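# Hang the duct tape roll on a wall peg

## Task

Pick up the duct tape roll from the top tray of the cart and slide it onto the shaft of a wall peg that faces the supply shelving, so the peg's tip pokes out through the roll. Release it and back the robot away. It counts only if the roll stays on the peg without the robot holding it, and the robot must not topple or be left leaning.

## Robot and tools

ROBOT. The robot is a Hello Robot Stretch 4, about 1.6 m tall, with a single arm. It has an omni-wheel base (rim within 0.23 m of the base origin), a lift that rides up a mast, an arm that telescopes straight forward, a three-joint wrist (yaw, pitch, roll) and a two-finger gripper with bendable steel fingers. Objects may occasionally get nudged by something outside the robot's control.

FRAMES. Base frame: origin on the floor under the base centre, x ahead, y to the left, z up. hand_pose, a point between the open fingertips (URDF link pinch), is reported in this frame, and its printed value may be slightly wrong. With all wrist joints at 0 the hand axes line up with the base axes. The odometry frame is where the base frame was at the start of the scene. base_odometry integrates wheel rotation, so slipping is counted as motion; its heading runs from -3.142 to 3.142, positive to the left.

execute_actions. Arguments: actions, a list holding either one action or nothing, and cameras, a list drawn from head_camera, head_left_camera, head_right_camera, wrist_camera, all. If cameras is omitted, null or ["all"] you get every camera; [] gives none; an unknown name rejects the call. An empty actions list only reports state and images. Inside an action, all motions begin together and may finish at different times.
- base: exactly one relative command, measured from the base pose in the latest reported state. translate_m drives straight, metres, -2 to 2, forward positive. strafe_m slides sideways, metres, -2 to 2, left positive. rotate_rad spins in place, radians, -3.2 to 3.2, counter-clockwise (left) positive.
- joints: a single object keyed by joint name, each value an absolute target, not an offset. lift_m 0 to 1.2 (metres). arm_m 0 to 0.55 (metres of extension). wrist_yaw_rad -1.134 to 4.276 (0 points ahead, positive turns left, 3.14 folded back; over 3.4 the arm may block it). wrist_pitch_rad -1.117 to 4.259 (0 level, 1.57 pointing down). wrist_roll_rad -1.117 to 4.259 (0 puts both fingers level; positive turns the gripper clockwise viewed from behind). gripper_m -0.038 to 0.141, the fingertip gap in metres; negative values press the fingers together. Joint targets past a limit are clipped and flagged; other bad values or unknown keys reject the whole call with no motion.
- pace: "slow", "default", "fast" or "max" (base up to 0.1/0.3/0.4/0.6 m/s and 1/2/3/4 rad/s). With the lift above 0.2 the base is slowed further, to 0.3 m/s and 1 rad/s at full height.
- contact_limits: only arm_m, from 0 (gentlest) to 0.75 (firmest), default 0.5; the arm halts on contact beyond it.
- end_of_arm: "enable_torque", sent alone, revives wrist or gripper motors that shut off.
A single action runs at most 15 s. Parts you leave out of an action may still be moving toward earlier targets. If a result reports a stop, the later execute_actions, wait and finished_scene calls in that same reply are skipped.

wait: seconds, 0 to 10; sends no command and returns state and images. zoom_image: camera plus region [x0, y0, x1, y1] in pixels of that camera's last full image, top-left origin, at most 504x504. read_manual: optional section, only "licences"; it moves nothing. finished_scene: scene, the number of the current scene; ends it irreversibly and reports success.

RESULTS. base_status and joint_status describe how each commanded motion ended: done; off_target (resting off target, perhaps still pushing); contact_stop_at_<key> (blocked, now holds, though lift, arm or wheels may go slack so a loaded lift can sag or the base drift); limit_stop_at_<name>; time_out; torque_fault (wrist motor went limp, needs enable_torque). limit_stop_at_tilt means a lean over 6 degrees: lift, arm and wheels go slack and refuse commands until the lean drops. limit_stop_at_own_body means self-collision was prevented; moving away from the body is still allowed, and it is likely with the gripper pitched up (below -0.2) and rolled (below -0.4 or above 4). on_its_own lists things you did not command; there "held at" is the held target, not the actual position. lidar_m: 12 distances in 30-degree sectors, first straight ahead, counting counter-clockwise (4th left, 7th behind, 10th right); "-" means nothing seen or closer than 0.25 m; it misses glass, thin legs and much behind. wrist_depth_mm: 7x7 grid of median depths, 100-2000 mm, row by row from top left. turned_by_wheels vs turned_by_imu differing over about 0.1 rad signals a bump or slip. base_tilt gives forward and right lean in degrees. motor_effort is percent of maximum, signed toward higher joint values, peak in brackets; wheels positive means turning right. Gripper readings and "done" do not prove a grasp; a firm squeeze shows in gripper_m effort.

CAMERAS. head_camera looks ahead and down from the mast top; head_left_camera and head_right_camera are steeper fisheyes that show the base and arm; wrist_camera looks along the fingers. Turn the base to look elsewhere. Calibration data is given per camera in OpenCV form.

HINTS AND CAUTIONS. A first unfold: lift_m 0.4 with wrist_yaw_rad 0. To grip, command a gap smaller than the roll's width; squeezing pulls the object toward the wrist. If fingertips jam on a surface, raise the lift. Don't turn or drive with over 1 kg held and arm_m beyond 0.2, especially at fast paces; avoid hard pushing with a high gripper or a high contact limit. Avoid dropping, slamming or shoving objects, and let go and retreat before calling finished_scene.

Each tool is called after "Request:" in YAML: its name, and indented under it one key for each argument.

## Session

Request:
execute_actions:
  actions: []

Scene clock: 0.00 s.
base_odometry: x=+0.000 y=+0.000 heading=+0.000 (m, m, rad; odometry frame)
turned_by_wheels: +0.000 (rad since the last result)
turned_by_imu: +0.000 (rad since the last result)
base_tilt: forward=+0.0 right=-0.1 (deg)
lidar_m: 2.09 1.68 1.73 1.95 1.90 2.30 2.70 2.67 1.97 1.12 1.12 1.41
base_status: not commanded
joint_positions: lift_m=+0.210 arm_m=-0.002 wrist_yaw_rad=+3.049 wrist_pitch_rad=-0.013 wrist_roll_rad=+0.012 gripper_m=+0.057
joint_status: not commanded
motor_effort: lift_m=+18 arm_m=-1 wrist_yaw_rad=+2 wrist_pitch_rad=-7 wrist_roll_rad=-1 gripper_m=-4 wheel_0=+0 wheel_1=+0 wheel_2=+0 (%)
hand_pose: x=-0.1106 y=+0.1137 z=+0.3918 quat_wxyz=(+0.046, +0.007, +0.006, +0.999) (m; base frame)
wrist_depth_mm: - 139 - - - - 1983 / 107 139 - - - - 1983 / 113 140 - - - - 1983 / 136 198 - - - - 1983 / - - - - - - 1983 / 1255 1308 200 1281 201 1430 1430 / 917 904 976 - 931 946 960
pictures: head_camera, head_left_camera, head_right_camera, wrist_camera
Images, in order (width x height): head_camera 420x560, head_left_camera 420x672, head_right_camera 420x672, wrist_camera 616x392.

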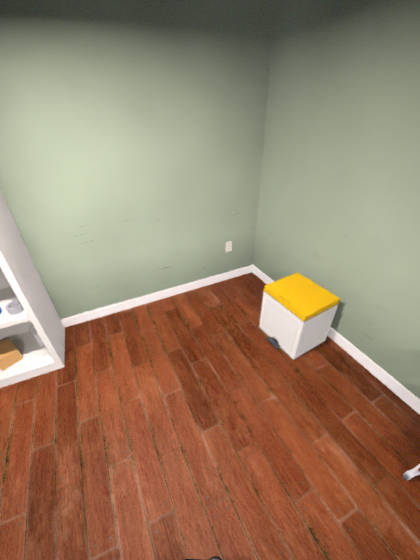

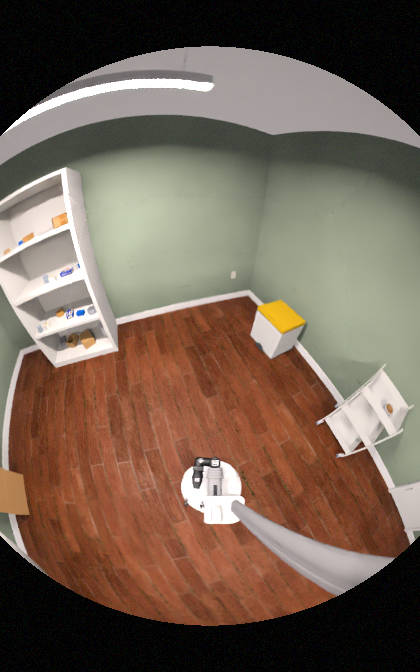

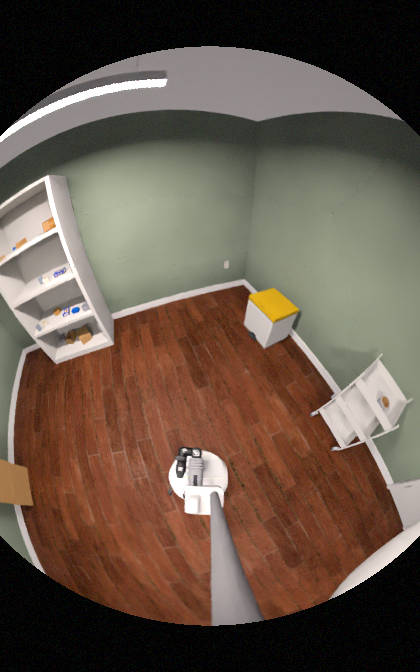

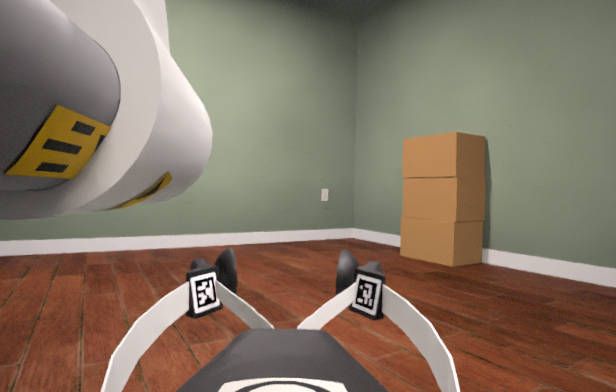

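Request:
execute_actions:
  actions:
    - {"base":{"rotate_rad":-1.2},"joints":{"lift_m":1.0,"wrist_yaw_rad":0,"wrist_pitch_rad":0.6},"pace":"fast"}

Scene clock: 6.73 s.
base_odometry: x=+0.000 y=+0.000 heading=-1.199 (m, m, rad; odometry frame)
turned_by_wheels: -1.199 (rad since the last result)
turned_by_imu: -1.206 (rad since the last result)
base_tilt: forward=+0.1 right=-0.1 (deg)
lidar_m: 1.12 1.41 1.49 2.08 1.68 2.33 1.91 2.28 2.79 2.54 2.24 1.18
base_status: done
joint_positions: lift_m=+1.000 arm_m=-0.002 wrist_yaw_rad=+0.000 wrist_pitch_rad=+0.602 wrist_roll_rad=+0.012 gripper_m=+0.057
joint_status: all done
motor_effort: lift_m=+21(24) arm_m=-1(1) wrist_yaw_rad=+1(3) wrist_pitch_rad=-7(6) wrist_roll_rad=-1(1) gripper_m=-4(4) wheel_0=+3(11) wheel_1=+5(12) wheel_2=+3(16) (%)
hand_pose: x=+0.4064 y=-0.0874 z=+1.0146 quat_wxyz=(+0.955, +0.006, +0.296, -0.002) (m; base frame)
wrist_depth_mm: 1160 1205 1182 1205 1229 1229 1229 / 1255 1281 1308 1308 1308 1336 1336 / 1430 1397 1397 1182 1430 1464 1499 / 1537 1576 1576 1336 1618 1708 1661 / 1499 1576 1576 1464 1661 1708 1756 / 1336 1397 200 1366 201 1464 1464 / 1160 1205 1255 - 1255 1281 1281
pictures: head_camera, head_left_camera, head_right_camera, wrist_camera
camera_calibration (this result's frames):
wrist_camera: T_world_to_cam=[[-0.0354943, -0.999311, 0.0108705, -0.0962707], [-0.574123, 0.0114865, -0.818689, 1.11716], [0.818, -0.0352998, -0.574135, 0.474779], [0, 0, 0, 1]] pos_world=[0.249602, -0.092277, 1.18824]
Images, in order (width x height): head_camera 420x560, head_left_camera 420x672, head_right_camera 420x672, wrist_camera 616x392.

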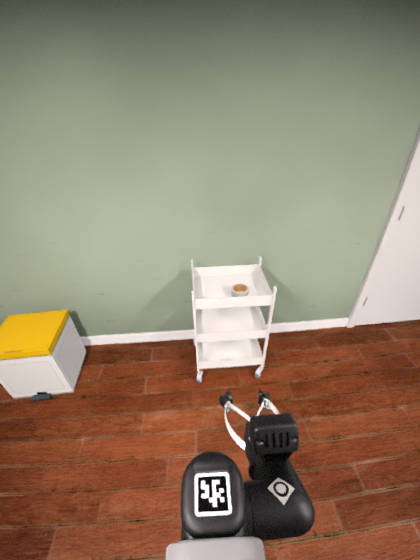

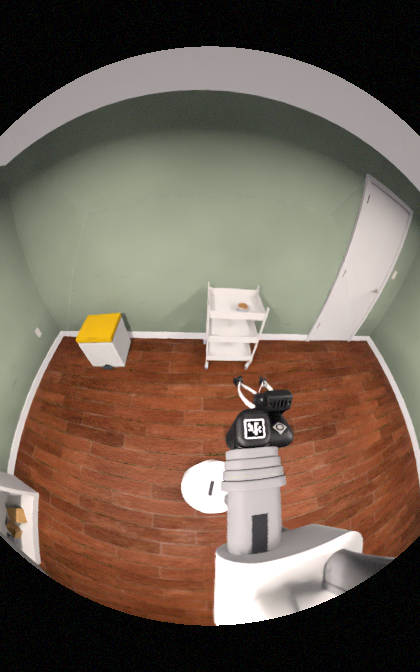

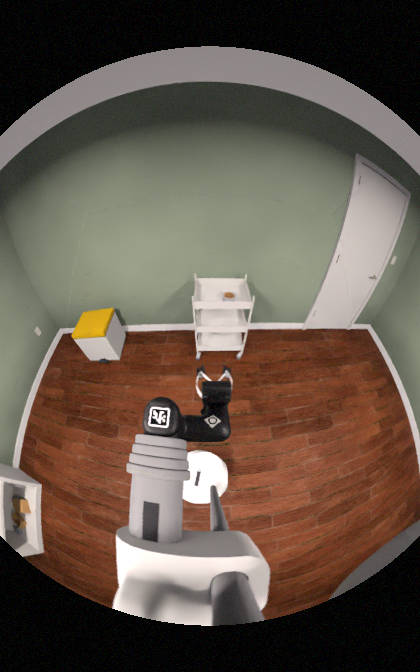

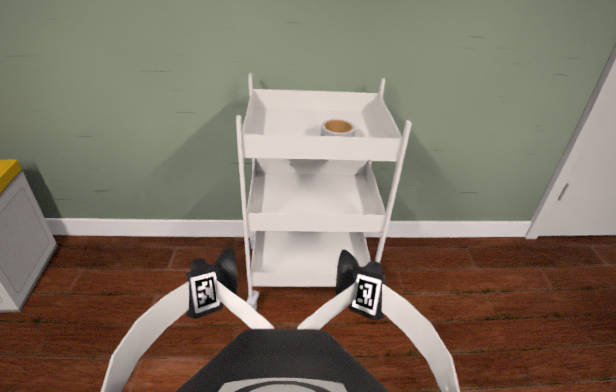

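Request:
execute_actions:
  actions:
    - {"base":{"strafe_m":-0.14},"joints":{"wrist_pitch_rad":1.57,"gripper_m":0.14}}
  cameras: []

Request:
execute_actions:
  actions:
    - {"base":{"translate_m":0.75},"joints":{"arm_m":0.33},"pace":"fast"}

Scene clock: 22.40 s.
base_odometry: x=-0.130 y=-0.051 heading=-1.199 (m, m, rad; odometry frame)
turned_by_wheels: +0.000 (rad since the last result)
turned_by_imu: -0.001 (rad since the last result)
base_tilt: forward=+0.0 right=-0.1 (deg)
lidar_m: 1.11 1.50 1.51 2.15 1.81 2.32 1.91 2.24 2.65 2.42 2.26 1.61
base_status: done
joint_positions: lift_m=+1.000 arm_m=-0.002 wrist_yaw_rad=+0.000 wrist_pitch_rad=+1.570 wrist_roll_rad=+0.012 gripper_m=+0.140
joint_status: all done
motor_effort: lift_m=+21(21) arm_m=-1(1) wrist_yaw_rad=+2(1) wrist_pitch_rad=+0(2) wrist_roll_rad=-2(0) gripper_m=-1(6) wheel_0=+3(13) wheel_1=-5(13) wheel_2=+0(0) (%)
hand_pose: x=+0.1689 y=-0.0874 z=+0.8895 quat_wxyz=(+0.707, +0.004, +0.707, -0.004) (m; base frame)
wrist_depth_mm: 1078 1078 1098 1098 1118 1138 1138 / 1078 1098 1098 1098 1138 1160 1138 / 1098 1078 1098 1118 1138 1138 1160 / 1060 1098 1098 1098 1118 1138 1182 / 1060 1118 891 904 1138 1160 1182 / 1118 1098 904 904 1138 1118 1182 / 1098 1098 1118 - 1138 1160 1205
pictures: none
No camera images: the call's "cameras" was empty. Leave "cameras" out to get every camera's image.

Scene clock: 25.97 s.
base_odometry: x=+0.142 y=-0.749 heading=-1.199 (m, m, rad; odometry frame)
turned_by_wheels: +0.001 (rad since the last result)
turned_by_imu: +0.001 (rad since the last result)
base_tilt: forward=+0.0 right=-0.1 (deg)
lidar_m: 0.37 0.39 1.08 1.22 2.16 2.43 2.65 2.89 2.62 2.49 1.16 0.41
base_status: done
joint_positions: lift_m=+1.000 arm_m=+0.329 wrist_yaw_rad=+0.000 wrist_pitch_rad=+1.570 wrist_roll_rad=+0.012 gripper_m=+0.140
joint_status: all done
motor_effort: lift_m=+20(21) arm_m=+4(6) wrist_yaw_rad=+1(3) wrist_pitch_rad=+0(0) wrist_roll_rad=-1(1) gripper_m=-1(0) wheel_0=+4(11) wheel_1=+6(11) wheel_2=-2(15) (%)
hand_pose: x=+0.5004 y=-0.0874 z=+0.8895 quat_wxyz=(+0.707, +0.004, +0.707, -0.004) (m; base frame)
wrist_depth_mm: 404 424 442 442 504 591 585 / 427 439 442 452 455 904 878 / 430 445 442 452 455 1118 1160 / 436 442 449 452 459 1138 1160 / 439 449 449 455 459 1160 1160 / 418 402 410 455 418 1138 1160 / 1078 1098 931 - 1160 1160 1160
pictures: head_camera, head_left_camera, head_right_camera, wrist_camera
camera_calibration (this result's frames):
wrist_camera: T_world_to_cam=[[-0.0110967, -0.999308, 0.0355129, -0.125735], [-0.999897, 0.0114125, 0.00870045, 0.5458], [-0.00909972, -0.0354127, -0.999331, 1.11816], [0, 0, 0, 1]] pos_world=[0.554524, -0.0922797, 1.11713]
Images, in order (width x height): head_camera 420x560, head_left_camera 420x672, head_right_camera 420x672, wrist_camera 616x392.

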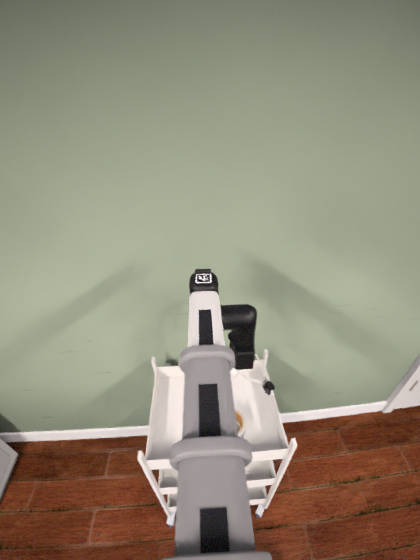

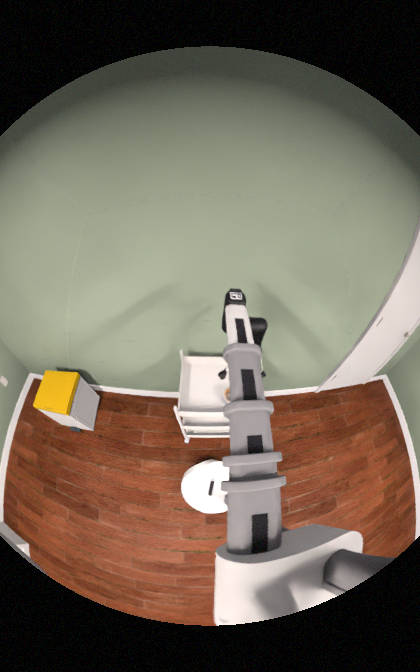

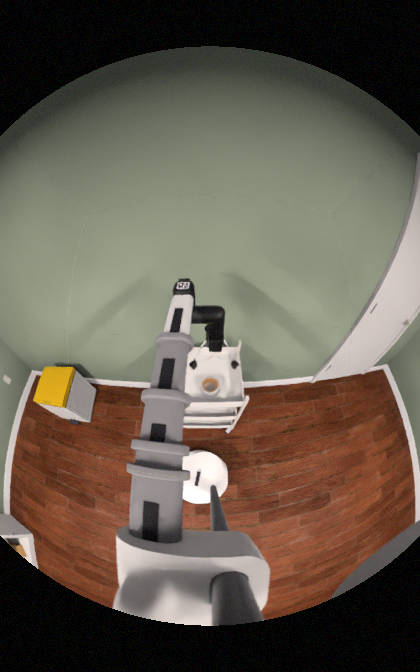

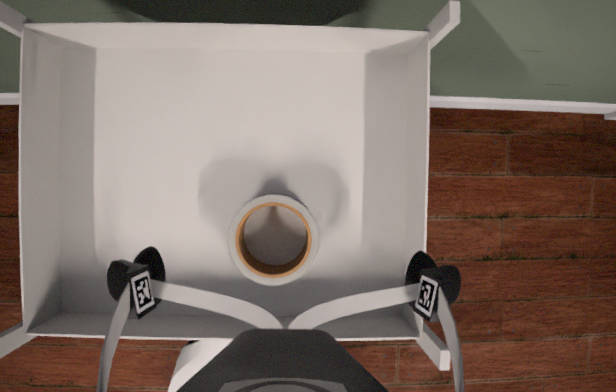

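Request:
execute_actions:
  actions:
    - {"base":{"strafe_m":0.018},"joints":{"lift_m":0.84}}
  cameras: ["wrist_camera","head_right_camera"]

Scene clock: 32.93 s.
base_odometry: x=+0.159 y=-0.743 heading=-1.199 (m, m, rad; odometry frame)
turned_by_wheels: +0.000 (rad since the last result)
turned_by_imu: -0.001 (rad since the last result)
base_tilt: forward=+0.0 right=+0.0 (deg)
lidar_m: 0.37 0.40 1.09 1.20 2.14 2.45 2.66 2.90 2.64 2.52 1.17 0.40
base_status: done
joint_positions: lift_m=+0.840 arm_m=+0.329 wrist_yaw_rad=+0.000 wrist_pitch_rad=+1.570 wrist_roll_rad=+0.012 gripper_m=+0.140
joint_status: all done
motor_effort: lift_m=+15(21) arm_m=+4(4) wrist_yaw_rad=+1(1) wrist_pitch_rad=+0(0) wrist_roll_rad=+0(1) gripper_m=+0(0) wheel_0=-4(9) wheel_1=+5(11) wheel_2=+0(4) (%)
hand_pose: x=+0.5004 y=-0.0874 z=+0.7300 quat_wxyz=(+0.707, +0.004, +0.707, -0.004) (m; base frame)
wrist_depth_mm: 281 283 287 290 296 296 554 / 282 286 289 290 296 297 788 / 283 287 290 293 297 298 1008 / 286 287 291 294 300 300 976 / 286 289 291 294 300 301 1008 / 289 290 270 274 298 281 1008 / 289 293 296 - 303 277 991
pictures: head_right_camera, wrist_camera
camera_calibration (this result's frames):
wrist_camera: T_world_to_cam=[[-0.0111, -0.999308, 0.0355129, -0.120066], [-0.999897, 0.0114158, 0.00870045, 0.547193], [-0.00909983, -0.0354127, -0.999331, 0.958693], [0, 0, 0, 1]] pos_world=[0.554528, -0.0922799, 0.957555]
Images, in order (width x height): head_right_camera 420x672, wrist_camera 616x392.

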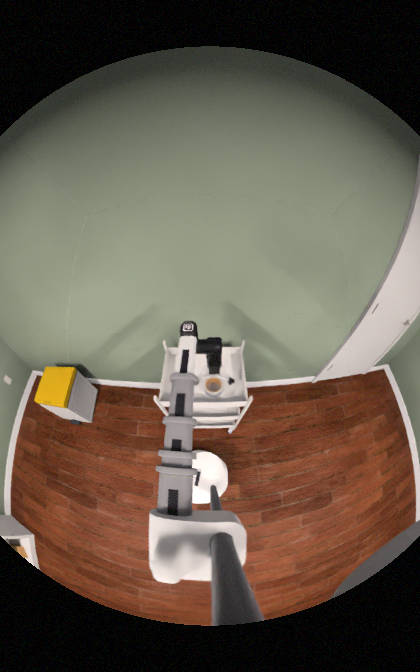

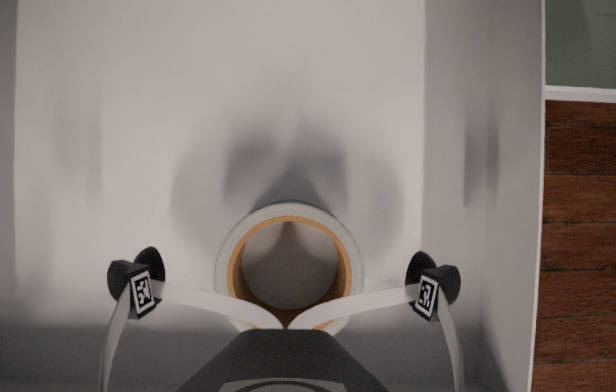

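Request:
execute_actions:
  actions:
    - {"joints":{"lift_m":0.803}}
  cameras: []

Request:
execute_actions:
  actions:
    - {"joints":{"gripper_m":0.04}}
  cameras: ["wrist_camera"]

Request:
execute_actions:
  actions:
    - {"joints":{"lift_m":1.0}}
  cameras: ["wrist_camera"]

Request:
execute_actions:
  actions:
    - {"base":{"translate_m":-0.5},"joints":{"arm_m":0.0}}
  cameras: []

Request:
execute_actions:
  actions:
    - {"base":{"rotate_rad":-1.57},"joints":{"wrist_pitch_rad":0}}

Scene clock: 42.33 s.
base_odometry: x=+0.159 y=-0.743 heading=-1.199 (m, m, rad; odometry frame)
turned_by_wheels: +0.000 (rad since the last result)
turned_by_imu: -0.001 (rad since the last result)
base_tilt: forward=+0.1 right=+0.0 (deg)
lidar_m: 0.37 0.39 1.07 1.20 2.13 2.43 2.67 2.91 2.64 2.52 1.17 0.41
base_status: not commanded
joint_positions: lift_m=+0.803 arm_m=+0.329 wrist_yaw_rad=+0.000 wrist_pitch_rad=+1.570 wrist_roll_rad=+0.012 gripper_m=+0.140
joint_status: all done
motor_effort: lift_m=+15(17) arm_m=+4(4) wrist_yaw_rad=+1(1) wrist_pitch_rad=+0(0) wrist_roll_rad=+0(1) gripper_m=-1(0) wheel_0=-5(4) wheel_1=+5(4) wheel_2=+0(0) (%)
hand_pose: x=+0.5005 y=-0.0874 z=+0.6930 quat_wxyz=(+0.707, +0.004, +0.707, -0.004) (m; base frame)
wrist_depth_mm: 245 247 250 254 255 259 226 / 247 249 251 255 258 262 227 / 249 250 254 255 258 262 228 / 249 251 254 255 260 264 227 / 250 252 255 258 263 265 227 / 252 253 209 252 213 267 230 / 252 256 258 - 265 267 228
pictures: none
No camera images: the call's "cameras" was empty. Leave "cameras" out to get every camera's image.

Scene clock: 44.33 s.
base_odometry: x=+0.159 y=-0.743 heading=-1.199 (m, m, rad; odometry frame)
turned_by_wheels: +0.000 (rad since the last result)
turned_by_imu: +0.000 (rad since the last result)
base_tilt: forward=+0.1 right=+0.0 (deg)
lidar_m: 0.37 0.39 1.08 1.22 2.14 2.44 2.66 2.89 2.63 2.51 1.16 0.38
base_status: not commanded
joint_positions: lift_m=+0.803 arm_m=+0.329 wrist_yaw_rad=+0.000 wrist_pitch_rad=+1.570 wrist_roll_rad=+0.012 gripper_m=+0.041
joint_status: all done
motor_effort: lift_m=+15(15) arm_m=+4(4) wrist_yaw_rad=+1(1) wrist_pitch_rad=+0(0) wrist_roll_rad=+0(2) gripper_m=-31(32) wheel_0=-4(4) wheel_1=+5(4) wheel_2=+0(0) (%)
hand_pose: x=+0.5005 y=-0.0874 z=+0.6929 quat_wxyz=(+0.707, +0.004, +0.707, -0.004) (m; base frame)
wrist_depth_mm: 245 248 251 253 256 258 226 / 246 249 251 253 257 260 227 / 246 249 252 256 259 260 228 / 250 251 254 256 260 264 227 / 250 253 256 259 260 264 227 / 252 180 211 258 193 265 229 / 252 255 257 - 265 266 227
pictures: wrist_camera
camera_calibration (this result's frames):
wrist_camera: T_world_to_cam=[[-0.0111002, -0.999308, 0.0355129, -0.118752], [-0.999897, 0.011416, 0.00870033, 0.547517], [-0.00909972, -0.0354127, -0.999331, 0.921706], [0, 0, 0, 1]] pos_world=[0.55453, -0.0922799, 0.920544]
Images, in order (width x height): wrist_camera 616x392.

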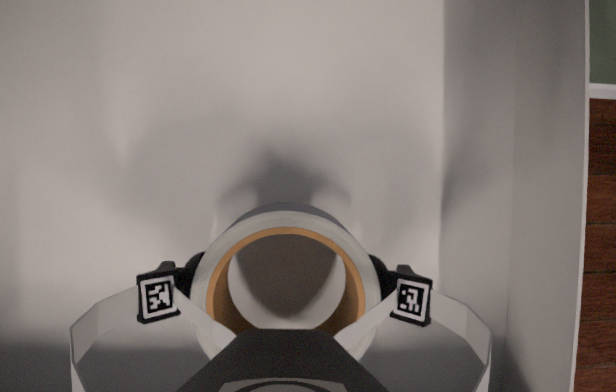

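Scene clock: 46.23 s.
base_odometry: x=+0.159 y=-0.743 heading=-1.199 (m, m, rad; odometry frame)
turned_by_wheels: +0.000 (rad since the last result)
turned_by_imu: +0.000 (rad since the last result)
base_tilt: forward=+0.1 right=-0.1 (deg)
lidar_m: 0.37 0.40 1.09 1.20 2.15 2.43 2.66 2.91 2.64 2.51 1.17 0.40
base_status: not commanded
joint_positions: lift_m=+1.000 arm_m=+0.329 wrist_yaw_rad=+0.000 wrist_pitch_rad=+1.570 wrist_roll_rad=+0.012 gripper_m=+0.041
joint_status: all done
motor_effort: lift_m=+22(22) arm_m=+4(4) wrist_yaw_rad=+2(1) wrist_pitch_rad=+0(1) wrist_roll_rad=+0(0) gripper_m=-32(32) wheel_0=-4(4) wheel_1=+5(5) wheel_2=+0(0) (%)
hand_pose: x=+0.5004 y=-0.0874 z=+0.8894 quat_wxyz=(+0.707, +0.004, +0.707, -0.004) (m; base frame)
wrist_depth_mm: 402 424 442 449 508 564 603 / 430 436 445 449 449 891 891 / 433 445 445 452 455 1138 1160 / 439 445 452 455 462 1138 1138 / 439 445 449 455 452 1118 1182 / 424 181 210 455 195 1138 1182 / 1098 1098 904 - 1138 1160 1182
pictures: wrist_camera
camera_calibration (this result's frames):
wrist_camera: T_world_to_cam=[[-0.0111004, -0.999308, 0.0355136, -0.125731], [-0.999896, 0.0114185, 0.00876672, 0.545732], [-0.00916617, -0.0354126, -0.999331, 1.11811], [0, 0, 0, 1]] pos_world=[0.554528, -0.0922801, 1.11704]
Images, in order (width x height): wrist_camera 616x392.

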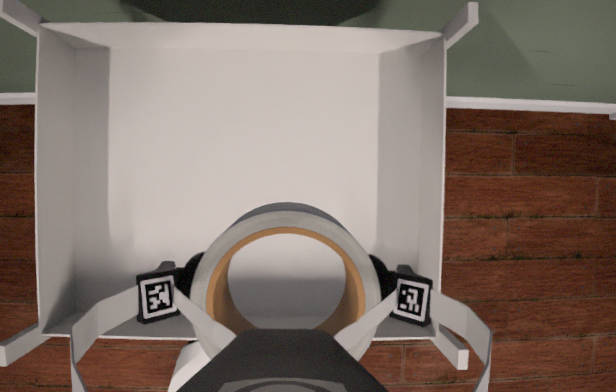

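Scene clock: 49.40 s.
base_odometry: x=-0.023 y=-0.277 heading=-1.199 (m, m, rad; odometry frame)
turned_by_wheels: -0.001 (rad since the last result)
turned_by_imu: -0.002 (rad since the last result)
base_tilt: forward=+0.1 right=+0.0 (deg)
lidar_m: 0.87 1.33 1.32 2.21 1.88 2.39 2.15 2.46 2.65 2.36 1.88 0.92
base_status: done
joint_positions: lift_m=+1.000 arm_m=+0.001 wrist_yaw_rad=+0.000 wrist_pitch_rad=+1.570 wrist_roll_rad=+0.012 gripper_m=+0.041
joint_status: all done
motor_effort: lift_m=+22(22) arm_m=-4(5) wrist_yaw_rad=+2(1) wrist_pitch_rad=-1(1) wrist_roll_rad=-1(1) gripper_m=-31(32) wheel_0=-6(8) wheel_1=-6(10) wheel_2=+3(10) (%)
hand_pose: x=+0.1718 y=-0.0874 z=+0.8895 quat_wxyz=(+0.707, +0.004, +0.707, -0.004) (m; base frame)
wrist_depth_mm: 1042 1060 1098 1118 1118 1118 1118 / 1060 1060 1098 1118 1138 1118 1160 / 1060 1098 1098 1118 1118 1160 1160 / 1078 1078 1118 1118 1138 1118 1182 / 1078 1118 904 891 1138 1138 1182 / 1098 181 210 904 194 1160 1160 / 1078 1118 1118 - 1138 1160 1182
pictures: none
No camera images: the call's "cameras" was empty. Leave "cameras" out to get every camera's image.

Scene clock: 51.67 s.
base_odometry: x=-0.023 y=-0.277 heading=-2.768 (m, m, rad; odometry frame)
turned_by_wheels: -1.569 (rad since the last result)
turned_by_imu: -1.577 (rad since the last result)
base_tilt: forward=+0.0 right=-0.1 (deg)
lidar_m: 2.42 1.86 0.92 0.85 1.34 1.33 2.21 1.89 2.56 2.15 2.45 2.65
base_status: done
joint_positions: lift_m=+1.000 arm_m=+0.001 wrist_yaw_rad=+0.000 wrist_pitch_rad=+0.005 wrist_roll_rad=+0.012 gripper_m=+0.041
joint_status: all done
motor_effort: lift_m=+21(21) arm_m=-4(4) wrist_yaw_rad=+2(1) wrist_pitch_rad=-15(21) wrist_roll_rad=+0(1) gripper_m=-30(34) wheel_0=+5(7) wheel_1=+7(12) wheel_2=+4(11) (%)
hand_pose: x=+0.4601 y=-0.0875 z=+1.1765 quat_wxyz=(+1.000, +0.006, +0.002, +0.000) (m; base frame)
wrist_depth_mm: - - - - - - - / - - - - - - - / - - - - - - - / - - - - - - - / - - - - - - - / - 180 211 - 193 - - / - - - - - - -
pictures: head_camera, head_left_camera, head_right_camera, wrist_camera
camera_calibration (this result's frames):
wrist_camera: T_world_to_cam=[[-0.0356975, -0.999302, -0.0110338, -0.0703257], [-0.0145949, 0.0115609, -0.999827, 1.2362], [0.999256, -0.0355303, -0.0149974, -0.217469], [0, 0, 0, 1]] pos_world=[0.232839, -0.092295, 1.23195]
Images, in order (width x height): head_camera 420x560, head_left_camera 420x672, head_right_camera 420x672, wrist_camera 616x392.

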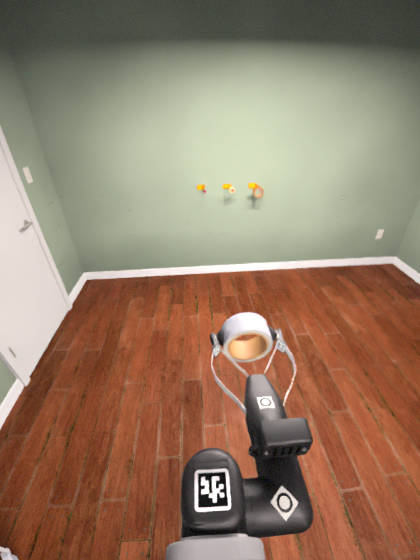

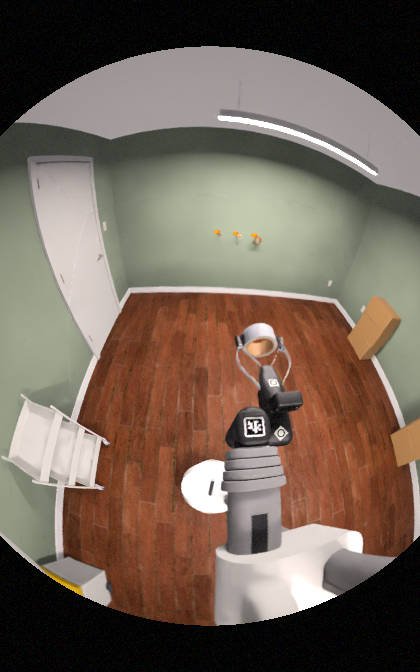

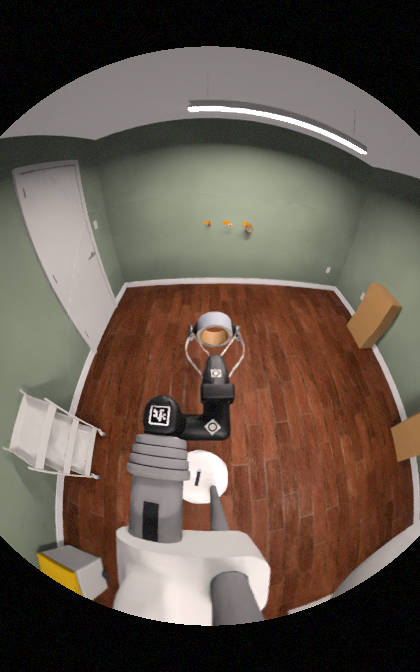

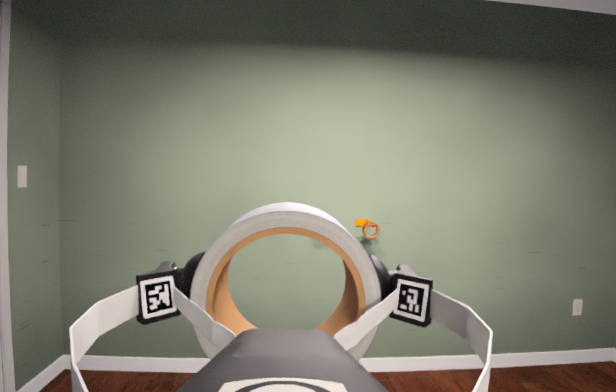

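Request:
execute_actions:
  actions:
    - {"base":{"translate_m":1.5},"joints":{"lift_m":0.88},"pace":"fast"}
  cameras: ["wrist_camera","head_camera"]

Scene clock: 63.13 s.
base_odometry: x=-1.419 y=-0.825 heading=-2.767 (m, m, rad; odometry frame)
turned_by_wheels: +0.001 (rad since the last result)
turned_by_imu: +0.001 (rad since the last result)
base_tilt: forward=+0.1 right=+0.0 (deg)
lidar_m: 0.90 1.07 1.32 1.30 1.35 1.52 3.32 3.38 2.57 2.11 1.53 0.92
base_status: done
joint_positions: lift_m=+0.880 arm_m=+0.001 wrist_yaw_rad=+0.000 wrist_pitch_rad=+0.005 wrist_roll_rad=+0.012 gripper_m=+0.041
joint_status: all done
motor_effort: lift_m=+16(21) arm_m=-4(4) wrist_yaw_rad=+1(0) wrist_pitch_rad=-15(15) wrist_roll_rad=+0(1) gripper_m=-30(33) wheel_0=+5(9) wheel_1=+6(12) wheel_2=-4(17) (%)
hand_pose: x=+0.4601 y=-0.0874 z=+1.0570 quat_wxyz=(+1.000, +0.006, +0.002, +0.000) (m; base frame)
wrist_depth_mm: 778 788 788 798 820 831 842 / 768 778 798 809 809 820 854 / 778 788 809 809 820 842 854 / 788 798 798 809 842 842 866 / 788 798 798 809 809 842 854 / 798 181 210 820 194 854 866 / 798 809 809 - 842 866 866
pictures: head_camera, wrist_camera
camera_calibration (this result's frames):
wrist_camera: T_world_to_cam=[[-0.0354172, -0.999312, -0.0110403, -0.0716866], [-0.0144188, 0.011557, -0.999829, 1.11661], [0.999269, -0.0352519, -0.0148182, -0.219451], [0, 0, 0, 1]] pos_world=[0.232852, -0.092278, 1.11238]
Images, in order (width x height): head_camera 420x560, wrist_camera 616x392.

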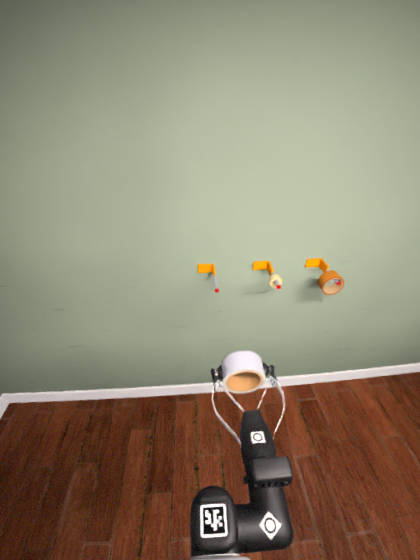

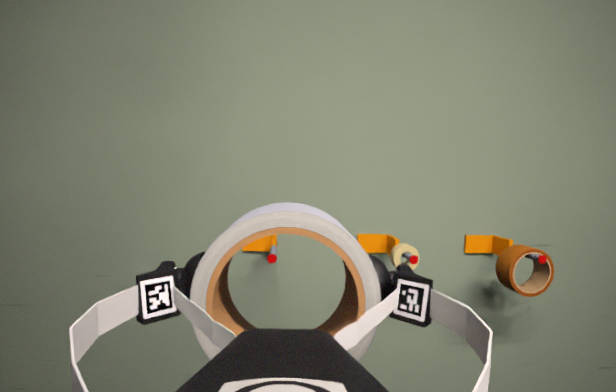

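Request:
execute_actions:
  actions:
    - {"base":{"rotate_rad":0.08},"joints":{"lift_m":0.80,"arm_m":0.2}}
  cameras: []

Request:
execute_actions:
  actions:
    - {"base":{"strafe_m":-0.04},"joints":{"arm_m":0.3}}
  cameras: ["wrist_camera","head_camera"]

Scene clock: 74.43 s.
base_odometry: x=-1.419 y=-0.825 heading=-2.689 (m, m, rad; odometry frame)
turned_by_wheels: +0.079 (rad since the last result)
turned_by_imu: +0.078 (rad since the last result)
base_tilt: forward=+0.1 right=+0.0 (deg)
lidar_m: 0.87 1.10 1.31 1.30 1.39 1.51 3.52 2.87 2.49 2.11 1.41 0.93
base_status: done
joint_positions: lift_m=+0.800 arm_m=+0.199 wrist_yaw_rad=+0.000 wrist_pitch_rad=+0.005 wrist_roll_rad=+0.012 gripper_m=+0.041
joint_status: all done
motor_effort: lift_m=+16(15) arm_m=+4(4) wrist_yaw_rad=+1(4) wrist_pitch_rad=-15(14) wrist_roll_rad=+0(1) gripper_m=-31(32) wheel_0=-3(7) wheel_1=-6(11) wheel_2=-6(12) (%)
hand_pose: x=+0.6586 y=-0.0874 z=+0.9770 quat_wxyz=(+1.000, +0.006, +0.002, +0.000) (m; base frame)
wrist_depth_mm: 609 609 603 591 597 591 591 / 609 609 603 603 591 603 591 / 621 609 609 609 609 597 597 / 621 609 609 609 609 603 603 / 627 621 609 609 615 603 609 / 634 180 210 621 193 609 615 / 634 627 621 - 609 615 609
pictures: none
No camera images: the call's "cameras" was empty. Leave "cameras" out to get every camera's image.

Scene clock: 75.73 s.
base_odometry: x=-1.436 y=-0.790 heading=-2.689 (m, m, rad; odometry frame)
turned_by_wheels: +0.000 (rad since the last result)
turned_by_imu: +0.000 (rad since the last result)
base_tilt: forward=+0.2 right=-0.1 (deg)
lidar_m: 0.91 1.11 1.35 1.34 1.44 1.54 3.48 2.80 2.46 2.07 1.40 0.91
base_status: done
joint_positions: lift_m=+0.800 arm_m=+0.299 wrist_yaw_rad=+0.000 wrist_pitch_rad=+0.005 wrist_roll_rad=+0.012 gripper_m=+0.041
joint_status: all done
motor_effort: lift_m=+16(16) arm_m=+4(5) wrist_yaw_rad=+1(3) wrist_pitch_rad=-14(15) wrist_roll_rad=+0(0) gripper_m=-33(31) wheel_0=+3(11) wheel_1=-5(15) wheel_2=+0(7) (%)
hand_pose: x=+0.7587 y=-0.0874 z=+0.9771 quat_wxyz=(+1.000, +0.006, +0.002, +0.000) (m; base frame)
wrist_depth_mm: 512 496 500 500 496 496 496 / 512 504 504 504 500 496 500 / 508 512 508 500 508 500 500 / 512 508 508 508 504 504 504 / 517 512 512 512 508 504 500 / 521 180 210 512 193 508 508 / 525 521 517 - 512 517 512
pictures: head_camera, wrist_camera
camera_calibration (this result's frames):
wrist_camera: T_world_to_cam=[[-0.03543, -0.999311, -0.0110469, -0.0619846], [-0.0142371, 0.0115574, -0.999832, 1.04086], [0.999271, -0.0352667, -0.0146367, -0.519111], [0, 0, 0, 1]] pos_world=[0.531355, -0.0922789, 1.0324]
Images, in order (width x height): head_camera 420x560, wrist_camera 616x392.

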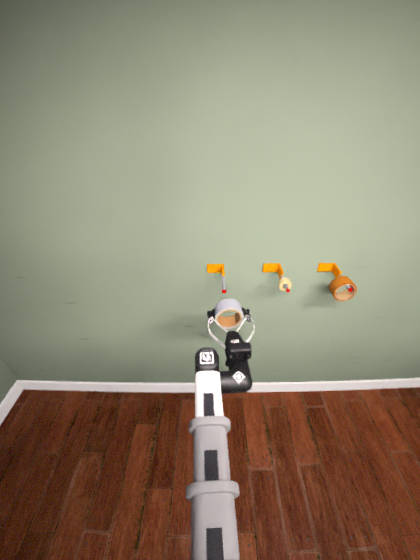

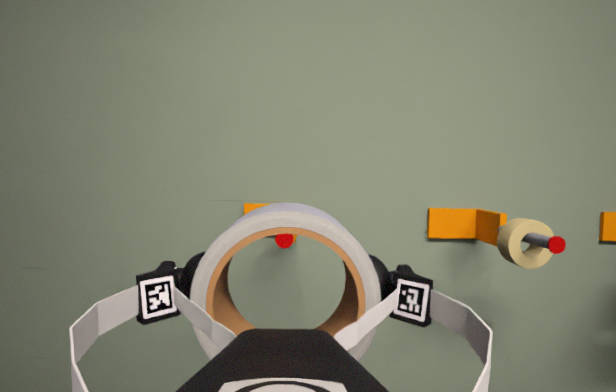

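Request:
execute_actions:
  actions:
    - {"joints":{"arm_m":0.47},"contact_limits":{"arm_m":0.15},"pace":"slow"}
  cameras: ["wrist_camera","head_camera"]

Scene clock: 90.60 s.
base_odometry: x=-1.436 y=-0.790 heading=-2.689 (m, m, rad; odometry frame)
turned_by_wheels: +0.000 (rad since the last result)
turned_by_imu: -0.001 (rad since the last result)
base_tilt: forward=+0.1 right=+0.0 (deg)
lidar_m: 1.03 1.10 1.35 1.34 1.44 1.54 3.49 2.80 2.45 2.07 1.40 0.91
base_status: not commanded
joint_positions: lift_m=+0.800 arm_m=+0.469 wrist_yaw_rad=+0.000 wrist_pitch_rad=+0.005 wrist_roll_rad=+0.012 gripper_m=+0.041
joint_status: all done
motor_effort: lift_m=+16(16) arm_m=+4(4) wrist_yaw_rad=+1(1) wrist_pitch_rad=-14(14) wrist_roll_rad=-1(0) gripper_m=-31(33) wheel_0=+2(3) wheel_1=-5(5) wheel_2=+0(0) (%)
contact_limits: arm_m 0.15
hand_pose: x=+0.9286 y=-0.0874 z=+0.9771 quat_wxyz=(+1.000, +0.006, +0.002, +0.000) (m; base frame)
wrist_depth_mm: 336 336 332 332 329 329 325 / 338 336 336 332 332 332 330 / 342 338 336 334 334 332 330 / 342 340 342 338 336 332 332 / 345 343 336 258 340 338 330 / 347 181 203 239 193 338 338 / 349 349 347 - 343 340 338
pictures: head_camera, wrist_camera
camera_calibration (this result's frames):
wrist_camera: T_world_to_cam=[[-0.0355645, -0.999306, -0.0110468, -0.055877], [-0.0142361, 0.0115592, -0.999832, 1.04327], [0.999266, -0.0354013, -0.0146373, -0.688941], [0, 0, 0, 1]] pos_world=[0.701301, -0.0922871, 1.0324]
Images, in order (width x height): head_camera 420x560, wrist_camera 616x392.

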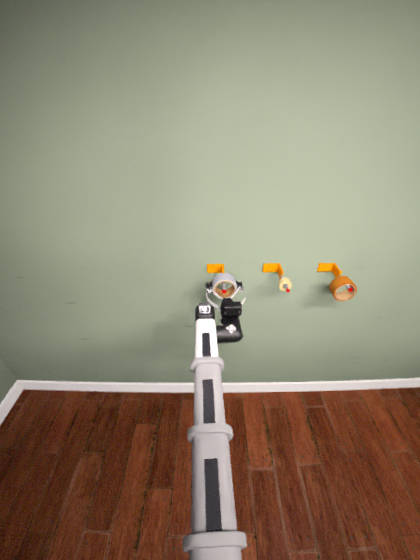

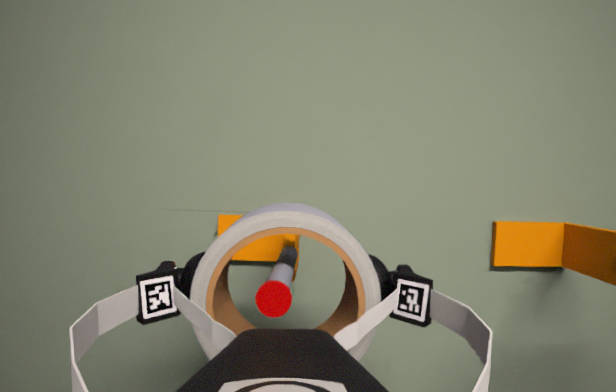

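Request:
execute_actions:
  actions:
    - {"joints":{"lift_m":0.775},"pace":"slow"}
  cameras: ["wrist_camera"]

Request:
execute_actions:
  actions:
    - {"joints":{"gripper_m":0.14}}
  cameras: ["wrist_camera"]

Request:
execute_actions:
  actions:
    - {"joints":{"arm_m":0.0},"pace":"fast"}
  cameras: ["wrist_camera","head_camera"]

Scene clock: 98.83 s.
base_odometry: x=-1.436 y=-0.790 heading=-2.689 (m, m, rad; odometry frame)
turned_by_wheels: +0.000 (rad since the last result)
turned_by_imu: -0.001 (rad since the last result)
base_tilt: forward=+0.2 right=-0.1 (deg)
lidar_m: 1.00 1.10 1.35 1.32 1.45 1.54 3.48 2.78 2.44 2.06 1.40 0.90
base_status: not commanded
joint_positions: lift_m=+0.775 arm_m=+0.469 wrist_yaw_rad=+0.000 wrist_pitch_rad=-0.002 wrist_roll_rad=+0.012 gripper_m=+0.041
joint_status: all done
motor_effort: lift_m=+14(15) arm_m=+4(4) wrist_yaw_rad=+2(2) wrist_pitch_rad=+4(14) wrist_roll_rad=-1(0) gripper_m=-31(31) wheel_0=+2(3) wheel_1=-5(5) wheel_2=+0(0) (%)
hand_pose: x=+0.9286 y=-0.0875 z=+0.9541 quat_wxyz=(+1.000, +0.006, -0.001, +0.000) (m; base frame)
wrist_depth_mm: 340 336 336 334 332 332 330 / 340 340 336 336 334 334 330 / 343 340 338 336 334 334 332 / 345 342 342 338 338 338 332 / 345 343 334 239 338 340 336 / 347 180 211 340 195 338 340 / 347 347 345 - 342 340 340
pictures: wrist_camera
camera_calibration (this result's frames):
wrist_camera: T_world_to_cam=[[-0.0357562, -0.999297, -0.0112711, -0.0558141], [-0.00795124, 0.0115624, -0.999902, 1.01454], [0.999329, -0.0356631, -0.00835908, -0.695333], [0, 0, 0, 1]] pos_world=[0.700937, -0.0923031, 1.00799]
Images, in order (width x height): wrist_camera 616x392.

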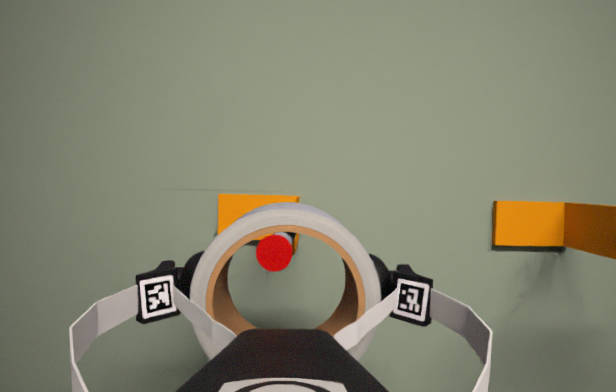

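Scene clock: 100.83 s.
base_odometry: x=-1.436 y=-0.790 heading=-2.689 (m, m, rad; odometry frame)
turned_by_wheels: +0.000 (rad since the last result)
turned_by_imu: +0.000 (rad since the last result)
base_tilt: forward=+0.1 right=-0.1 (deg)
lidar_m: 0.95 1.07 1.35 1.34 1.45 1.54 3.48 2.82 2.46 2.07 1.41 0.92
base_status: not commanded
joint_positions: lift_m=+0.775 arm_m=+0.469 wrist_yaw_rad=+0.000 wrist_pitch_rad=+0.002 wrist_roll_rad=+0.012 gripper_m=+0.140
joint_status: all done
motor_effort: lift_m=+15(15) arm_m=+5(5) wrist_yaw_rad=+2(3) wrist_pitch_rad=-7(7) wrist_roll_rad=-1(1) gripper_m=+0(32) wheel_0=+3(3) wheel_1=-5(5) wheel_2=+0(0) (%)
hand_pose: x=+0.9286 y=-0.0875 z=+0.9529 quat_wxyz=(+1.000, +0.006, +0.001, +0.000) (m; base frame)
wrist_depth_mm: 336 336 334 332 332 330 327 / 338 338 338 336 332 330 330 / 340 340 338 336 334 332 330 / 343 342 338 338 336 336 336 / 343 342 340 273 338 338 336 / 347 345 213 238 211 338 338 / 347 347 345 - 342 342 340
pictures: wrist_camera
camera_calibration (this result's frames):
wrist_camera: T_world_to_cam=[[-0.0357972, -0.999297, -0.0111367, -0.0559172], [-0.0117129, 0.0115626, -0.999865, 1.0168], [0.99929, -0.035662, -0.0121186, -0.691726], [0, 0, 0, 1]] pos_world=[0.701143, -0.092303, 1.00766]
Images, in order (width x height): wrist_camera 616x392.

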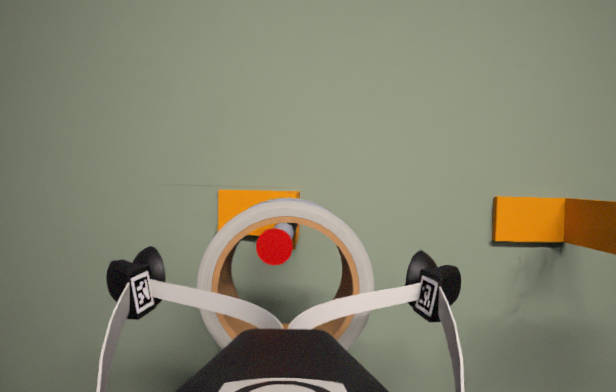

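Scene clock: 102.90 s.
base_odometry: x=-1.436 y=-0.790 heading=-2.689 (m, m, rad; odometry frame)
turned_by_wheels: +0.000 (rad since the last result)
turned_by_imu: +0.000 (rad since the last result)
base_tilt: forward=+0.0 right=-0.1 (deg)
lidar_m: 0.88 1.10 1.34 1.34 1.43 1.54 3.48 2.79 2.43 2.07 1.41 0.93
base_status: not commanded
joint_positions: lift_m=+0.775 arm_m=+0.001 wrist_yaw_rad=+0.000 wrist_pitch_rad=+0.003 wrist_roll_rad=+0.012 gripper_m=+0.140
joint_status: all done
motor_effort: lift_m=+15(15) arm_m=-4(6) wrist_yaw_rad=+2(3) wrist_pitch_rad=-8(8) wrist_roll_rad=+0(0) gripper_m=-3(0) wheel_0=+3(3) wheel_1=-5(5) wheel_2=+0(0) (%)
hand_pose: x=+0.4602 y=-0.0875 z=+0.9527 quat_wxyz=(+1.000, +0.006, +0.001, +0.000) (m; base frame)
wrist_depth_mm: 798 788 788 798 788 788 788 / 809 798 798 798 798 778 778 / 820 809 809 809 798 788 788 / 820 809 809 809 809 798 798 / 820 809 820 798 820 798 798 / 831 820 820 809 809 798 809 / 831 842 809 - 820 820 809
pictures: head_camera, wrist_camera
camera_calibration (this result's frames):
wrist_camera: T_world_to_cam=[[-0.035721, -0.9993, -0.0111187, -0.072716], [-0.0122227, 0.0115618, -0.999858, 1.01138], [0.999287, -0.0355801, -0.0126272, -0.223146], [0, 0, 0, 1]] pos_world=[0.232752, -0.0922981, 1.00761]
Images, in order (width x height): head_camera 420x560, wrist_camera 616x392.

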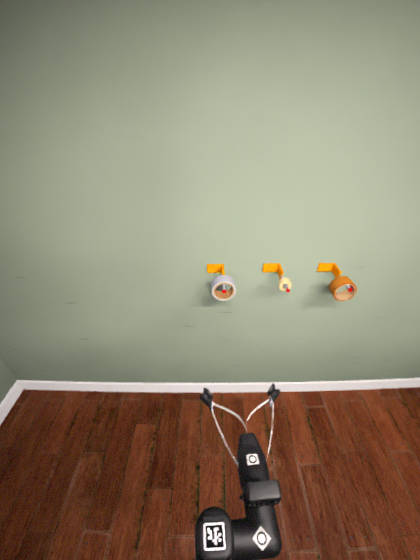

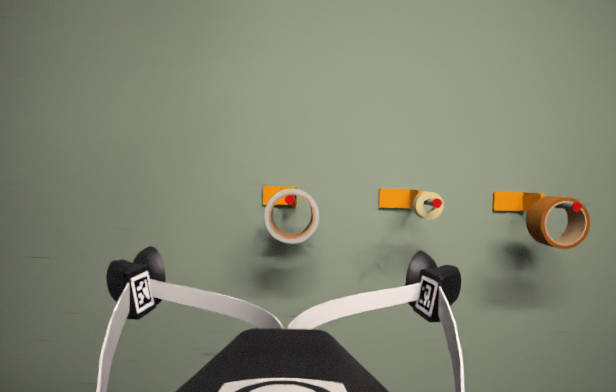

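Request:
finished_scene:
  scene: 1

The scene is finished: the task was done.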